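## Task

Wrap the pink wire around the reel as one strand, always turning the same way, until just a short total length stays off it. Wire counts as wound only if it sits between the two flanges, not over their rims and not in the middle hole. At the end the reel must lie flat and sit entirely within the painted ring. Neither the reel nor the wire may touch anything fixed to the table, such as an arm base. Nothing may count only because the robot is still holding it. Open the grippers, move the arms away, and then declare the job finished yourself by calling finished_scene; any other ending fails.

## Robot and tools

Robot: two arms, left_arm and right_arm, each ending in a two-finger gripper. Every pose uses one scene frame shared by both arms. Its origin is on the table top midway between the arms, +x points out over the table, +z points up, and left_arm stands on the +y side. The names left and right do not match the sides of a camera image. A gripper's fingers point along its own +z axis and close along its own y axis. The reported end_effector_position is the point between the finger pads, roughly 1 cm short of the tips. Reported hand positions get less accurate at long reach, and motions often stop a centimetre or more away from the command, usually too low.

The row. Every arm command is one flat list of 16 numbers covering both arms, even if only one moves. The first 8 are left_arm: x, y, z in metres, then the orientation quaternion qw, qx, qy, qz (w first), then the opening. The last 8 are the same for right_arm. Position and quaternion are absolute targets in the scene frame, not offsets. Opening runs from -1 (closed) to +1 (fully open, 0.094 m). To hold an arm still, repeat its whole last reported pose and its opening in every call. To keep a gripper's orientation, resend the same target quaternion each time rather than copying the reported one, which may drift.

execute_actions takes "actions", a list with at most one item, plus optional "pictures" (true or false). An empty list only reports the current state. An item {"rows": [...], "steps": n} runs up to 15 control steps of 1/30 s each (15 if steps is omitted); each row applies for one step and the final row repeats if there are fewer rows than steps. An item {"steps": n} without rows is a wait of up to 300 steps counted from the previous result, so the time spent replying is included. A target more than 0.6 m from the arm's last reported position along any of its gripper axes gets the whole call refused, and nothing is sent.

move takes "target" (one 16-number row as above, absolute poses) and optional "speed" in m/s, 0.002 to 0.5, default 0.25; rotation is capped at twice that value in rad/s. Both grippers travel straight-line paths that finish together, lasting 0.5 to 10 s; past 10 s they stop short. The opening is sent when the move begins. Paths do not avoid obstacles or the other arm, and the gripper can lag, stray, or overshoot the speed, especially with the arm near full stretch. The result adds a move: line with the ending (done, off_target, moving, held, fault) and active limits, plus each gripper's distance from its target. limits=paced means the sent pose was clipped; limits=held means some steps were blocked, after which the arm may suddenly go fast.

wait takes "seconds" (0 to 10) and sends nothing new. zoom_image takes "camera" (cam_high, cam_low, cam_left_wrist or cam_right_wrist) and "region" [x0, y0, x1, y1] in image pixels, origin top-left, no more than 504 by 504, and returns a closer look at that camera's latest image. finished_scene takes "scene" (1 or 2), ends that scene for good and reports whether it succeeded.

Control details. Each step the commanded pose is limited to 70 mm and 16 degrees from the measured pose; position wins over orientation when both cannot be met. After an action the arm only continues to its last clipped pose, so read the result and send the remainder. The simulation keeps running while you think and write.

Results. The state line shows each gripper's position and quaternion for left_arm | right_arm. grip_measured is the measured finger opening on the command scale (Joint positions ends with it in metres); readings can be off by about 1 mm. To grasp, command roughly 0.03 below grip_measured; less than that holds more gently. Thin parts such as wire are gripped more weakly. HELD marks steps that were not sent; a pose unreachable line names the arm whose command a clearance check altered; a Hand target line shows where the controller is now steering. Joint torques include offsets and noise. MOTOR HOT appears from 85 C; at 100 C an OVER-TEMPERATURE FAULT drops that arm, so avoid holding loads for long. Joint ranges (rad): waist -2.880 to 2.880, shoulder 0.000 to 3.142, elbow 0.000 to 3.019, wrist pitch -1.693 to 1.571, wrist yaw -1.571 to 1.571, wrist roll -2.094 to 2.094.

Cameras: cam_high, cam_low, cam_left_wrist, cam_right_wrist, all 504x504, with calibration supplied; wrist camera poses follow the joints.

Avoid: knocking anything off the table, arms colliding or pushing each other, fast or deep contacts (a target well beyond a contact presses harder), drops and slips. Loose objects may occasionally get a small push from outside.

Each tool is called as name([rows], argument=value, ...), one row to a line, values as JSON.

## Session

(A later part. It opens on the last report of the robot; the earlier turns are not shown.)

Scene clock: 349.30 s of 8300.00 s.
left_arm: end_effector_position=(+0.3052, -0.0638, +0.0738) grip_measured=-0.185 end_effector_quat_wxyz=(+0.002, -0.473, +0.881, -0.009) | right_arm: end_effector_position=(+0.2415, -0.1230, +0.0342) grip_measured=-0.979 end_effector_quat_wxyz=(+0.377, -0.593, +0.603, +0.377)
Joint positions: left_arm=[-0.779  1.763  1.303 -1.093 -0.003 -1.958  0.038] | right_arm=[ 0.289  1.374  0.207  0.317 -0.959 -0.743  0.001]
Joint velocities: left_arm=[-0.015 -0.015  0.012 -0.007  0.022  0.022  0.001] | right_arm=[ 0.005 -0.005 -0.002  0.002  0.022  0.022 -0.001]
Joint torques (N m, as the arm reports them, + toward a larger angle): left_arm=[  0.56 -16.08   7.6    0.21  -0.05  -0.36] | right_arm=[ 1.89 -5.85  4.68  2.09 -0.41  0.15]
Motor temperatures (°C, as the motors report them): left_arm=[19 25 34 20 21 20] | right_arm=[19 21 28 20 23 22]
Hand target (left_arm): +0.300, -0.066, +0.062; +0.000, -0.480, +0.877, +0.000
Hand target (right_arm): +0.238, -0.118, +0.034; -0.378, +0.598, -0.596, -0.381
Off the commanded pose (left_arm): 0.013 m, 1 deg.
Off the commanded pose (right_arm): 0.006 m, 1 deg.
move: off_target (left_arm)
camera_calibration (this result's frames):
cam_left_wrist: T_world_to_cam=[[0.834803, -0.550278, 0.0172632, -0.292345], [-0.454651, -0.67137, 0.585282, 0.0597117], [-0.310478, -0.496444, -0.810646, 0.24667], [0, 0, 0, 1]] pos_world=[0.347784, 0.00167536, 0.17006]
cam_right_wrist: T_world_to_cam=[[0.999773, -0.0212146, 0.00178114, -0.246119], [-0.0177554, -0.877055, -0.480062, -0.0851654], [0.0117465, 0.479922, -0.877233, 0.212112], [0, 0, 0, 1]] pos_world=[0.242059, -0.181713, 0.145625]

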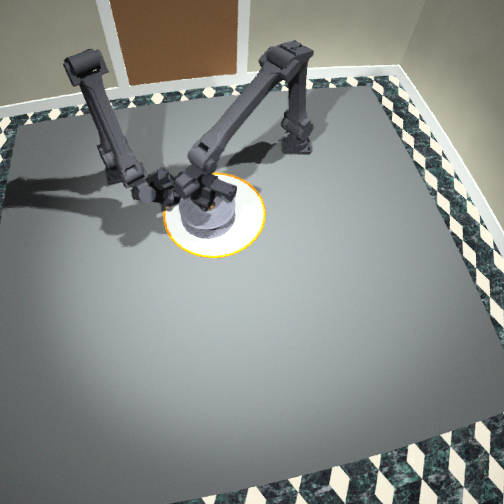

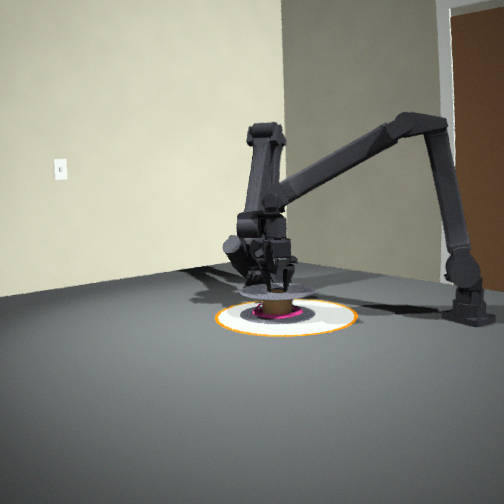

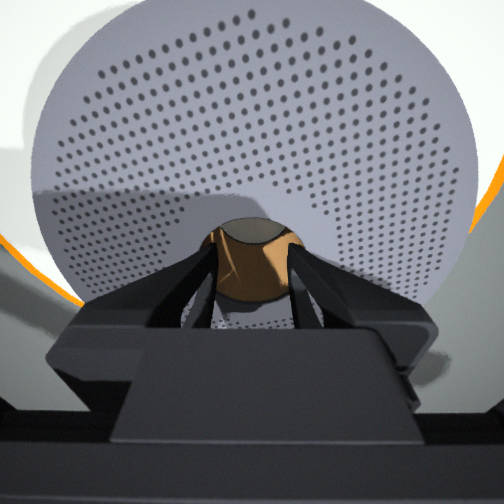

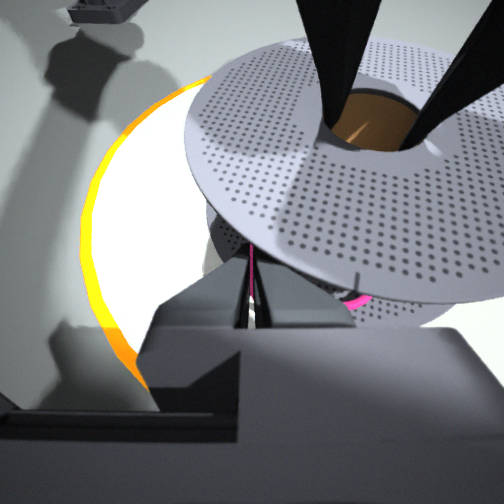

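Lower onto flange, release.

move(target=[0.3,-0.066,0.062,0,-0.48,0.877,0,-0.18, 0.238,-0.108,0.018,0.38,-0.596,0.596,0.38,-1], speed=0.04)

move(target=[0.3,-0.066,0.062,0,-0.48,0.877,0,-0.18, 0.238,-0.108,0.018,0.38,-0.596,0.596,0.38,-0.8])

move(target=[0.3,-0.066,0.062,0,-0.48,0.877,0,-0.18, 0.24,-0.21,0.085,0.38,-0.596,0.596,0.38,-0.8], speed=0.08)

Scene clock: 353.27 s of 8300.00 s.
left_arm: end_effector_position=(+0.3057, -0.0636, +0.0740) grip_measured=-0.185 end_effector_quat_wxyz=(+0.004, -0.475, +0.880, -0.009) | right_arm: end_effector_position=(+0.2419, -0.1126, +0.0191) grip_measured=-0.979 end_effector_quat_wxyz=(+0.382, -0.594, +0.600, +0.376)
Joint positions: left_arm=[-0.779  1.763  1.303 -1.093 -0.006 -1.963  0.038] | right_arm=[ 0.331  1.5    0.203  0.501 -0.933 -0.69   0.001]
Joint velocities: left_arm=[-0.005  0.015 -0.002 -0.017  0.022 -0.007  0.   ] | right_arm=[-0.005 -0.015 -0.007 -0.007 -0.037  0.037  0.001]
Joint torques (N m, as the arm reports them, + toward a larger angle): left_arm=[  0.63 -16.21   7.56   0.25   0.06  -0.35] | right_arm=[ 1.93 -6.42  3.58  2.09 -0.27  0.16]
Motor temperatures (°C, as the motors report them): left_arm=[19 25 34 20 21 20] | right_arm=[19 21 28 20 23 22]
Hand target (left_arm): +0.300, -0.066, +0.062; +0.000, -0.480, +0.877, +0.000
Hand target (right_arm): +0.238, -0.108, +0.018; -0.379, +0.597, -0.596, -0.380
Off the commanded pose (left_arm): 0.014 m, 1 deg.
Off the commanded pose (right_arm): 0.006 m, 1 deg.
After step 90, 0.13 s passed at rest.
move: off_target (left_arm)
camera_calibration (this result's frames):
cam_left_wrist: T_world_to_cam=[[0.837295, -0.546429, 0.0187697, -0.293196], [-0.4531, -0.674254, 0.583166, 0.0594899], [-0.306003, -0.496786, -0.812136, 0.245818], [0, 0, 0, 1]] pos_world=[0.347668, 0.00201951, 0.170449]
cam_right_wrist: T_world_to_cam=[[0.999742, -0.0200169, 0.0107306, -0.246384], [-0.0122956, -0.87426, -0.485302, -0.0841562], [0.0190956, 0.485045, -0.874281, 0.192553], [0, 0, 0, 1]] pos_world=[0.241609, -0.171903, 0.130148]

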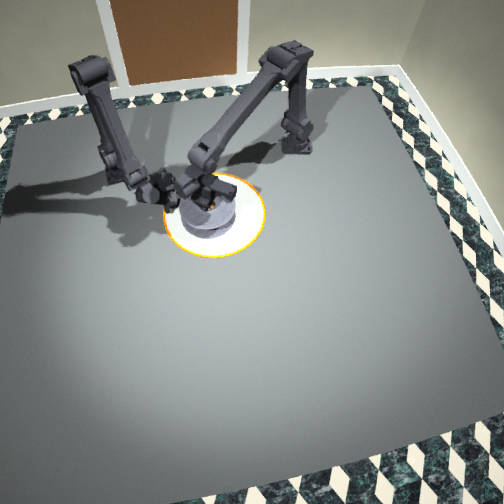

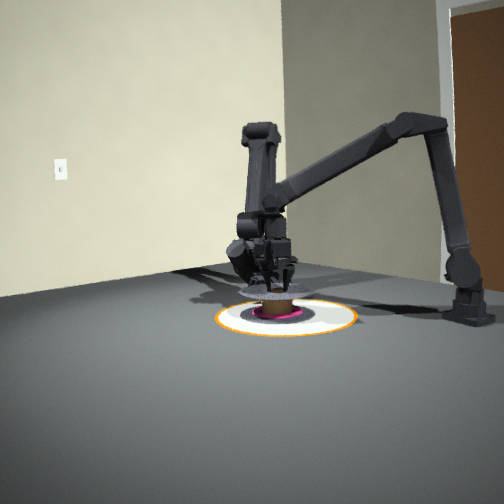

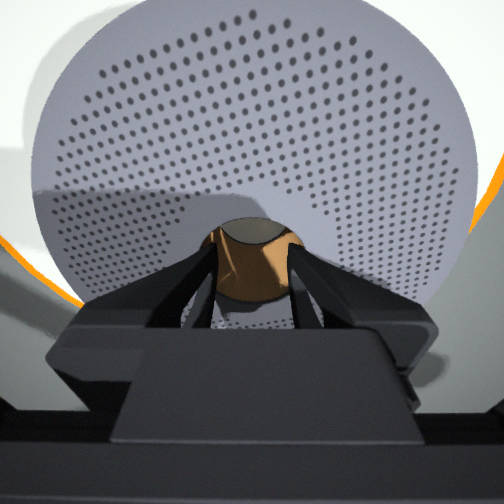

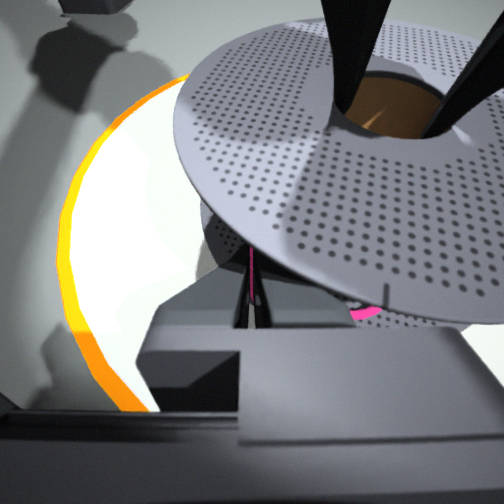

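Scene clock: 353.97 s of 8300.00 s.
left_arm: end_effector_position=(+0.3067, -0.0629, +0.0740) grip_measured=-0.185 end_effector_quat_wxyz=(+0.006, -0.478, +0.878, -0.009) | right_arm: end_effector_position=(+0.2408, -0.1124, +0.0192) grip_measured=-0.802 end_effector_quat_wxyz=(+0.381, -0.593, +0.600, +0.378)
Joint positions: left_arm=[-0.778  1.763  1.303 -1.093 -0.011 -1.969  0.038] | right_arm=[ 0.332  1.5    0.201  0.503 -0.935 -0.686  0.009]
Joint velocities: left_arm=[-0.015 -0.024  0.012 -0.002 -0.037  0.022 -0.   ] | right_arm=[ 0.005 -0.005  0.012  0.007  0.022 -0.051 -0.001]
Joint torques (N m, as the arm reports them, + toward a larger angle): left_arm=[  0.48 -16.19   7.57   0.22   0.23  -0.29] | right_arm=[ 1.76 -6.4   3.66  2.14 -0.13  0.18]
Motor temperatures (°C, as the motors report them): left_arm=[19 25 34 20 21 20] | right_arm=[19 21 28 20 23 22]
Hand target (left_arm): +0.300, -0.066, +0.062; +0.000, -0.480, +0.877, +0.000
Hand target (right_arm): +0.238, -0.108, +0.018; -0.380, +0.596, -0.596, -0.380
Off the commanded pose (left_arm): 0.014 m, 1 deg.
Off the commanded pose (right_arm): 0.005 m, 1 deg.
move: off_target (left_arm)
camera_calibration (this result's frames):
cam_left_wrist: T_world_to_cam=[[0.840997, -0.540645, 0.0206954, -0.294587], [-0.450738, -0.678959, 0.579526, 0.05967], [-0.299266, -0.496708, -0.814691, 0.244612], [0, 0, 0, 1]] pos_world=[0.347846, 0.00274754, 0.1708]
cam_right_wrist: T_world_to_cam=[[0.999804, -0.0184813, 0.00706973, -0.245054], [-0.0127007, -0.873351, -0.486926, -0.0837578], [0.0151734, 0.486741, -0.873415, 0.193768], [0, 0, 0, 1]] pos_world=[0.241002, -0.171994, 0.130189]

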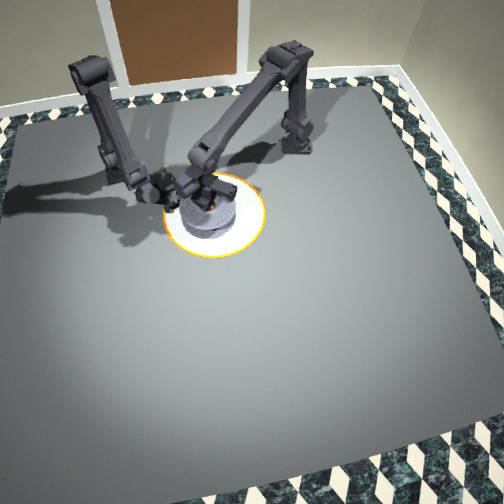

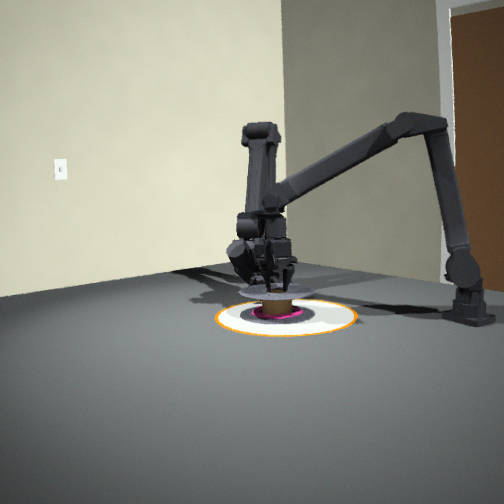

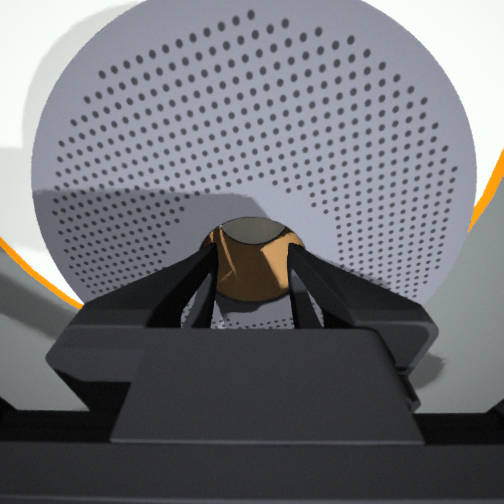

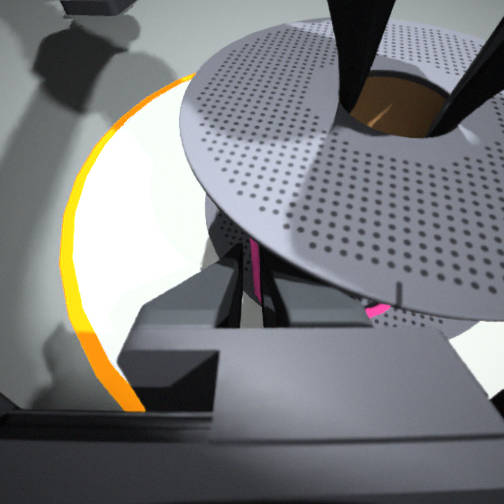

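Scene clock: 356.17 s of 8300.00 s.
left_arm: end_effector_position=(+0.3064, -0.0630, +0.0740) grip_measured=-0.185 end_effector_quat_wxyz=(+0.005, -0.478, +0.878, -0.009) | right_arm: end_effector_position=(+0.2213, -0.2074, +0.0767) grip_measured=-0.802 end_effector_quat_wxyz=(+0.372, -0.592, +0.600, +0.389)
Joint positions: left_arm=[-0.778  1.763  1.303 -1.093 -0.009 -1.969  0.038] | right_arm=[-0.12   1.114  0.302 -0.758 -1.136 -1.542  0.009]
Joint velocities: left_arm=[-0.015 -0.015  0.007  0.007 -0.037 -0.095  0.001] | right_arm=[-0.005 -0.005 -0.032 -0.007  0.007  0.007  0.   ]
Joint torques (N m, as the arm reports them, + toward a larger angle): left_arm=[  0.52 -16.17   7.57   0.23   0.16  -0.28] | right_arm=[-1.32 -3.42 10.3  -0.47 -0.67 -0.06]
Motor temperatures (°C, as the motors report them): left_arm=[19 25 34 20 21 20] | right_arm=[19 21 28 20 23 22]
Hand target (left_arm): +0.300, -0.066, +0.062; +0.000, -0.480, +0.877, +0.000
Hand target (right_arm): +0.239, -0.210, +0.086; -0.383, +0.594, -0.597, -0.379
Off the commanded pose (left_arm): 0.014 m, 1 deg.
Off the commanded pose (right_arm): 0.021 m, 2 deg.
move: off_target (left_arm, right_arm)
camera_calibration (this result's frames):
cam_left_wrist: T_world_to_cam=[[0.841216, -0.540331, 0.0199507, -0.294451], [-0.449586, -0.678488, 0.580971, 0.0589943], [-0.30038, -0.497691, -0.81368, 0.244641], [0, 0, 0, 1]] pos_world=[0.347705, 0.0026817, 0.17066]
cam_right_wrist: T_world_to_cam=[[0.999824, -0.00586084, -0.0178474, -0.223146], [-0.013842, -0.872155, -0.489034, -0.138339], [-0.0126996, 0.489195, -0.872082, 0.29702], [0, 0, 0, 1]] pos_world=[0.224964, -0.267261, 0.18739]

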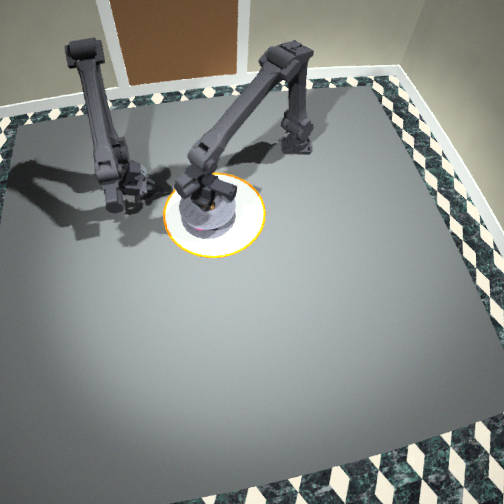

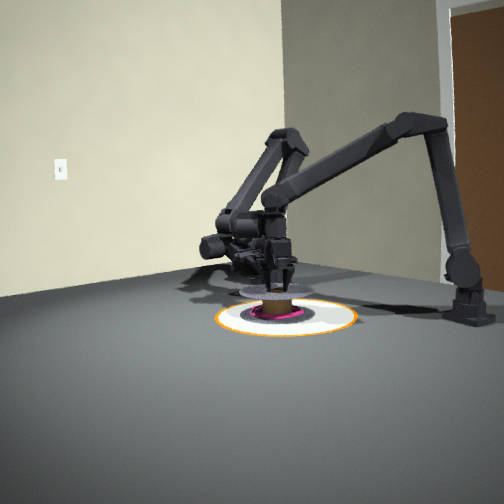

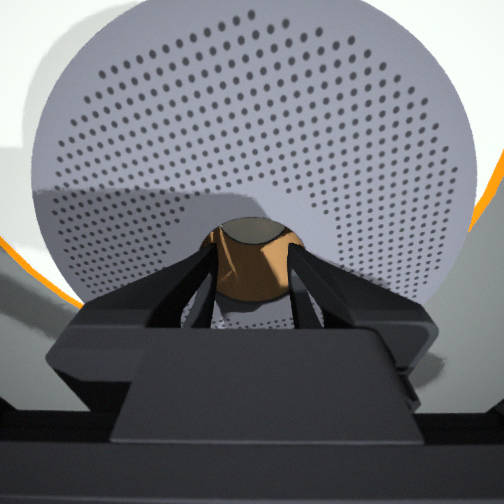

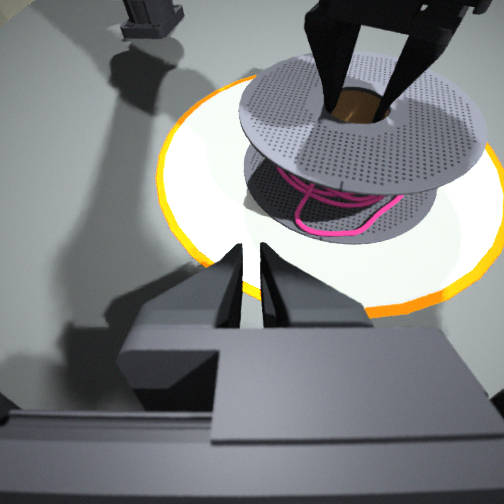

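Inside the edge. Clear out.

move(target=[0.303,-0.064,0.22,0,-0.48,0.877,0,-0.9, 0.25,-0.25,0.1,0.38,-0.596,0.596,0.38,-0.8], speed=0.15)

move(target=[0.32,0.18,0.25,0,-0.48,0.877,0,-0.9, 0.25,-0.25,0.1,0.38,-0.596,0.596,0.38,-0.8])

zoom_image(camera="cam_right_wrist", region=[150,40,500,300])

Scene clock: 360.97 s of 8300.00 s.
left_arm: end_effector_position=(+0.2971, -0.0507, +0.1999) grip_measured=-0.897 end_effector_quat_wxyz=(+0.000, -0.478, +0.878, +0.019) | right_arm: end_effector_position=(+0.2355, -0.2447, +0.0942) grip_measured=-0.802 end_effector_quat_wxyz=(+0.375, -0.594, +0.598, +0.387)
Joint positions: left_arm=[-0.778  1.661  1.514 -1.461 -0.004 -1.969  0.005] | right_arm=[-0.313  1.229  0.424 -1.156 -1.099 -1.984  0.009]
Joint velocities: left_arm=[-0.005 -0.005  0.032 -0.002  0.037  0.022  0.001] | right_arm=[-0.005  0.005 -0.002 -0.017  0.066 -0.022 -0.001]
Joint torques (N m, as the arm reports them, + toward a larger angle): left_arm=[  1.09 -17.85  12.95  -0.95   0.01  -0.21] | right_arm=[-1.52 -4.49  9.28 -1.2  -0.41 -0.04]
Motor temperatures (°C, as the motors report them): left_arm=[19 25 34 20 21 20] | right_arm=[19 21 29 20 23 22]
Hand target (left_arm): +0.301, -0.061, +0.220; +0.000, -0.480, +0.877, -0.000
Hand target (right_arm): +0.250, -0.250, +0.100; -0.381, +0.596, -0.597, -0.378
Off the commanded pose (left_arm): 0.025 m, 2 deg.
Off the commanded pose (right_arm): 0.017 m, 1 deg.
After step 90, 0.27 s passed at rest.
move: off_target (left_arm, right_arm)
camera_calibration (this result's frames):
cam_left_wrist: T_world_to_cam=[[0.841001, -0.539999, -0.033442, -0.271668], [-0.429271, -0.70362, 0.566256, -0.0143151], [-0.329308, -0.461866, -0.823551, 0.362746], [0, 0, 0, 1]] pos_world=[0.341783, 0.0107672, 0.29776]
cam_right_wrist: T_world_to_cam=[[0.999947, -0.00384922, -0.00952505, -0.237572], [-0.00802842, -0.871272, -0.490735, -0.163031], [-0.00640996, 0.490785, -0.871257, 0.329554], [0, 0, 0, 1]] pos_world=[0.238363, -0.304699, 0.204858]

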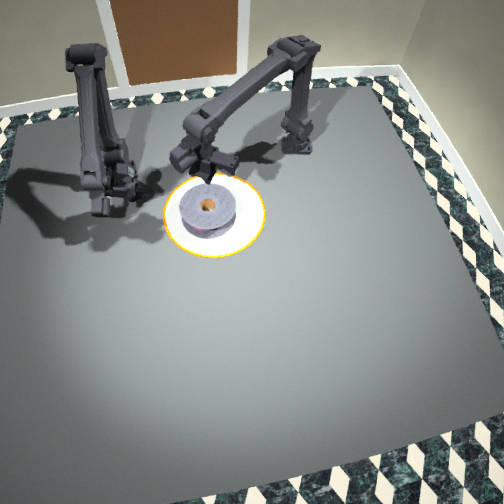

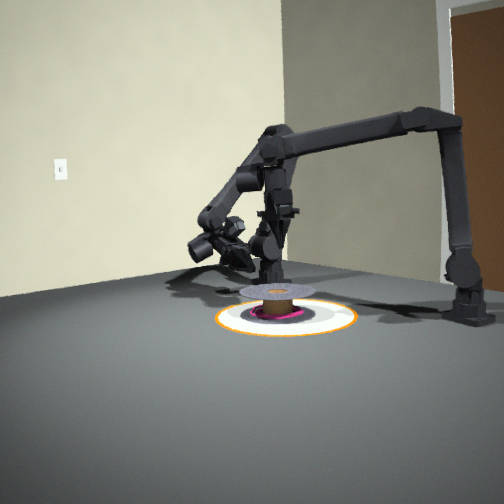

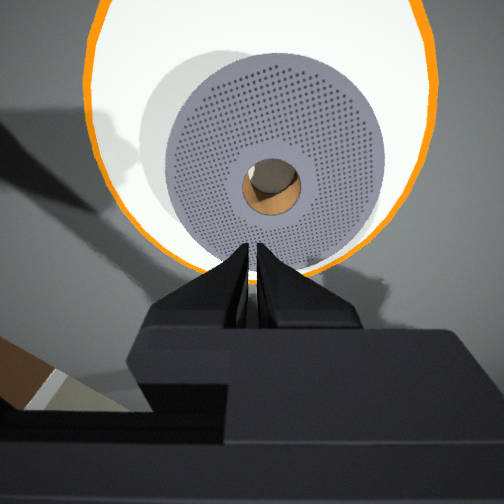

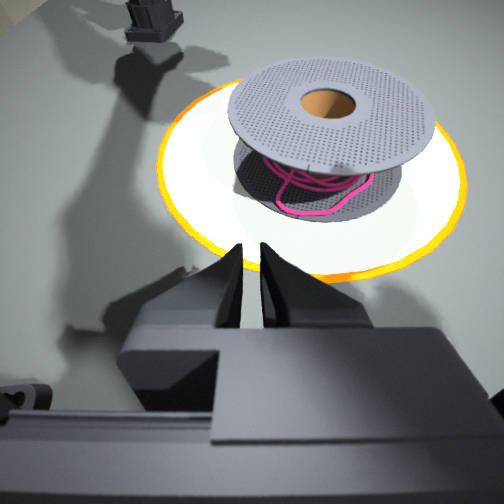

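Scene clock: 362.53 s of 8300.00 s.
left_arm: end_effector_position=(+0.3275, +0.1773, +0.2545) grip_measured=-0.897 end_effector_quat_wxyz=(+0.011, -0.488, +0.873, -0.013) | right_arm: end_effector_position=(+0.2348, -0.2445, +0.0939) grip_measured=-0.802 end_effector_quat_wxyz=(+0.374, -0.594, +0.597, +0.388)
Joint positions: left_arm=[-0.333  1.247  1.218 -1.508 -0.006 -1.547  0.005] | right_arm=[-0.313  1.233  0.424 -1.16  -1.099 -1.992  0.009]
Joint velocities: left_arm=[-0.005 -0.005 -0.022  0.012  0.051  0.037  0.001] | right_arm=[-0.005 -0.015  0.002 -0.007 -0.066  0.022  0.001]
Joint torques (N m, as the arm reports them, + toward a larger angle): left_arm=[ 1.44 -9.62  7.93 -0.73 -0.13  0.06] | right_arm=[-1.42 -4.55  9.42 -1.17 -0.41 -0.07]
Motor temperatures (°C, as the motors report them): left_arm=[19 25 34 20 21 20] | right_arm=[19 21 29 20 23 22]
Hand target (left_arm): +0.321, +0.181, +0.249; +0.004, -0.480, +0.877, -0.001
Hand target (right_arm): +0.250, -0.250, +0.100; -0.380, +0.596, -0.597, -0.380
Off the commanded pose (left_arm): 0.009 m, 2 deg.
Off the commanded pose (right_arm): 0.017 m, 1 deg.
move: off_target (right_arm)
camera_calibration (this result's frames):
cam_left_wrist: T_world_to_cam=[[0.853011, -0.520818, 0.033484, -0.196669], [-0.442467, -0.68768, 0.575603, 0.12735], [-0.276758, -0.505811, -0.817043, 0.512014], [0, 0, 0, 1]] pos_world=[0.365813, 0.24413, 0.35162]
cam_right_wrist: T_world_to_cam=[[0.999952, -0.000155561, -0.0098224, -0.235914], [-0.0049696, -0.870505, -0.492134, -0.163496], [-0.00847389, 0.492159, -0.870464, 0.32992], [0, 0, 0, 1]] pos_world=[0.237886, -0.304734, 0.204404]

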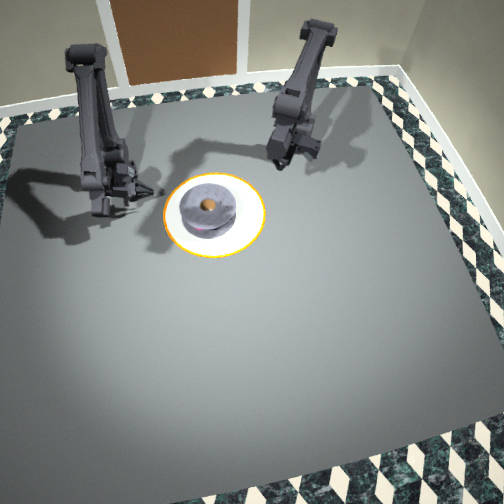

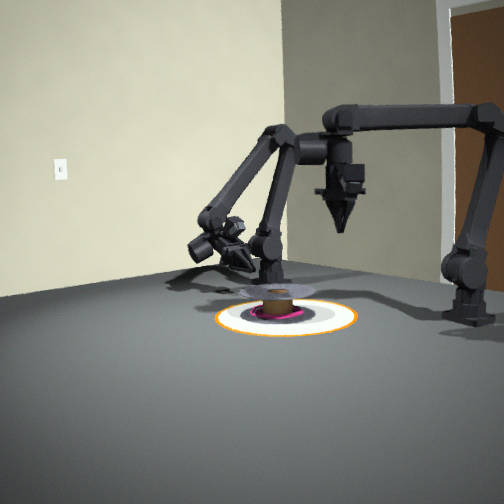

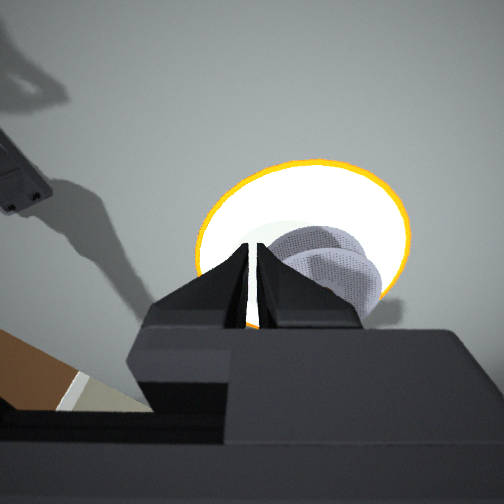

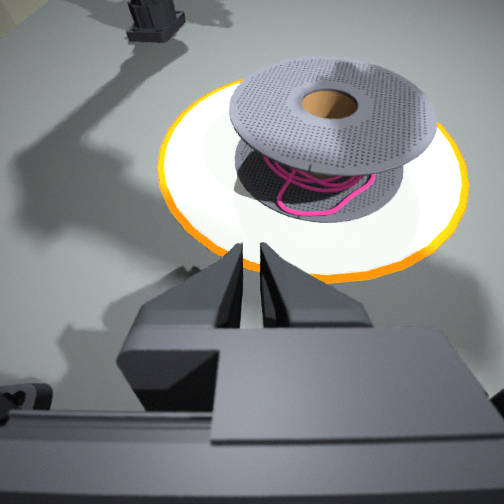

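Region (150, 40, 500, 300) of cam_right_wrist's 504x504 image, scaled by 1.440, with more detail than that image has; it fills the top 374 rows of this view, and the rest is white.

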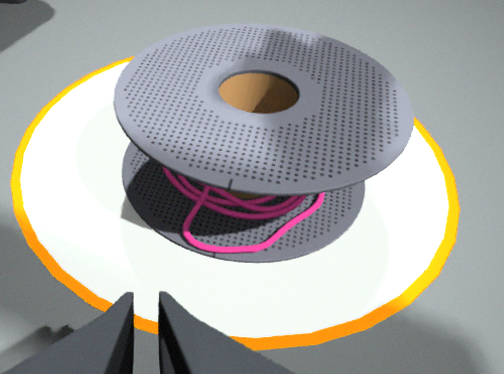

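finished_scene(scene=2)

The scene is finished: the task was done.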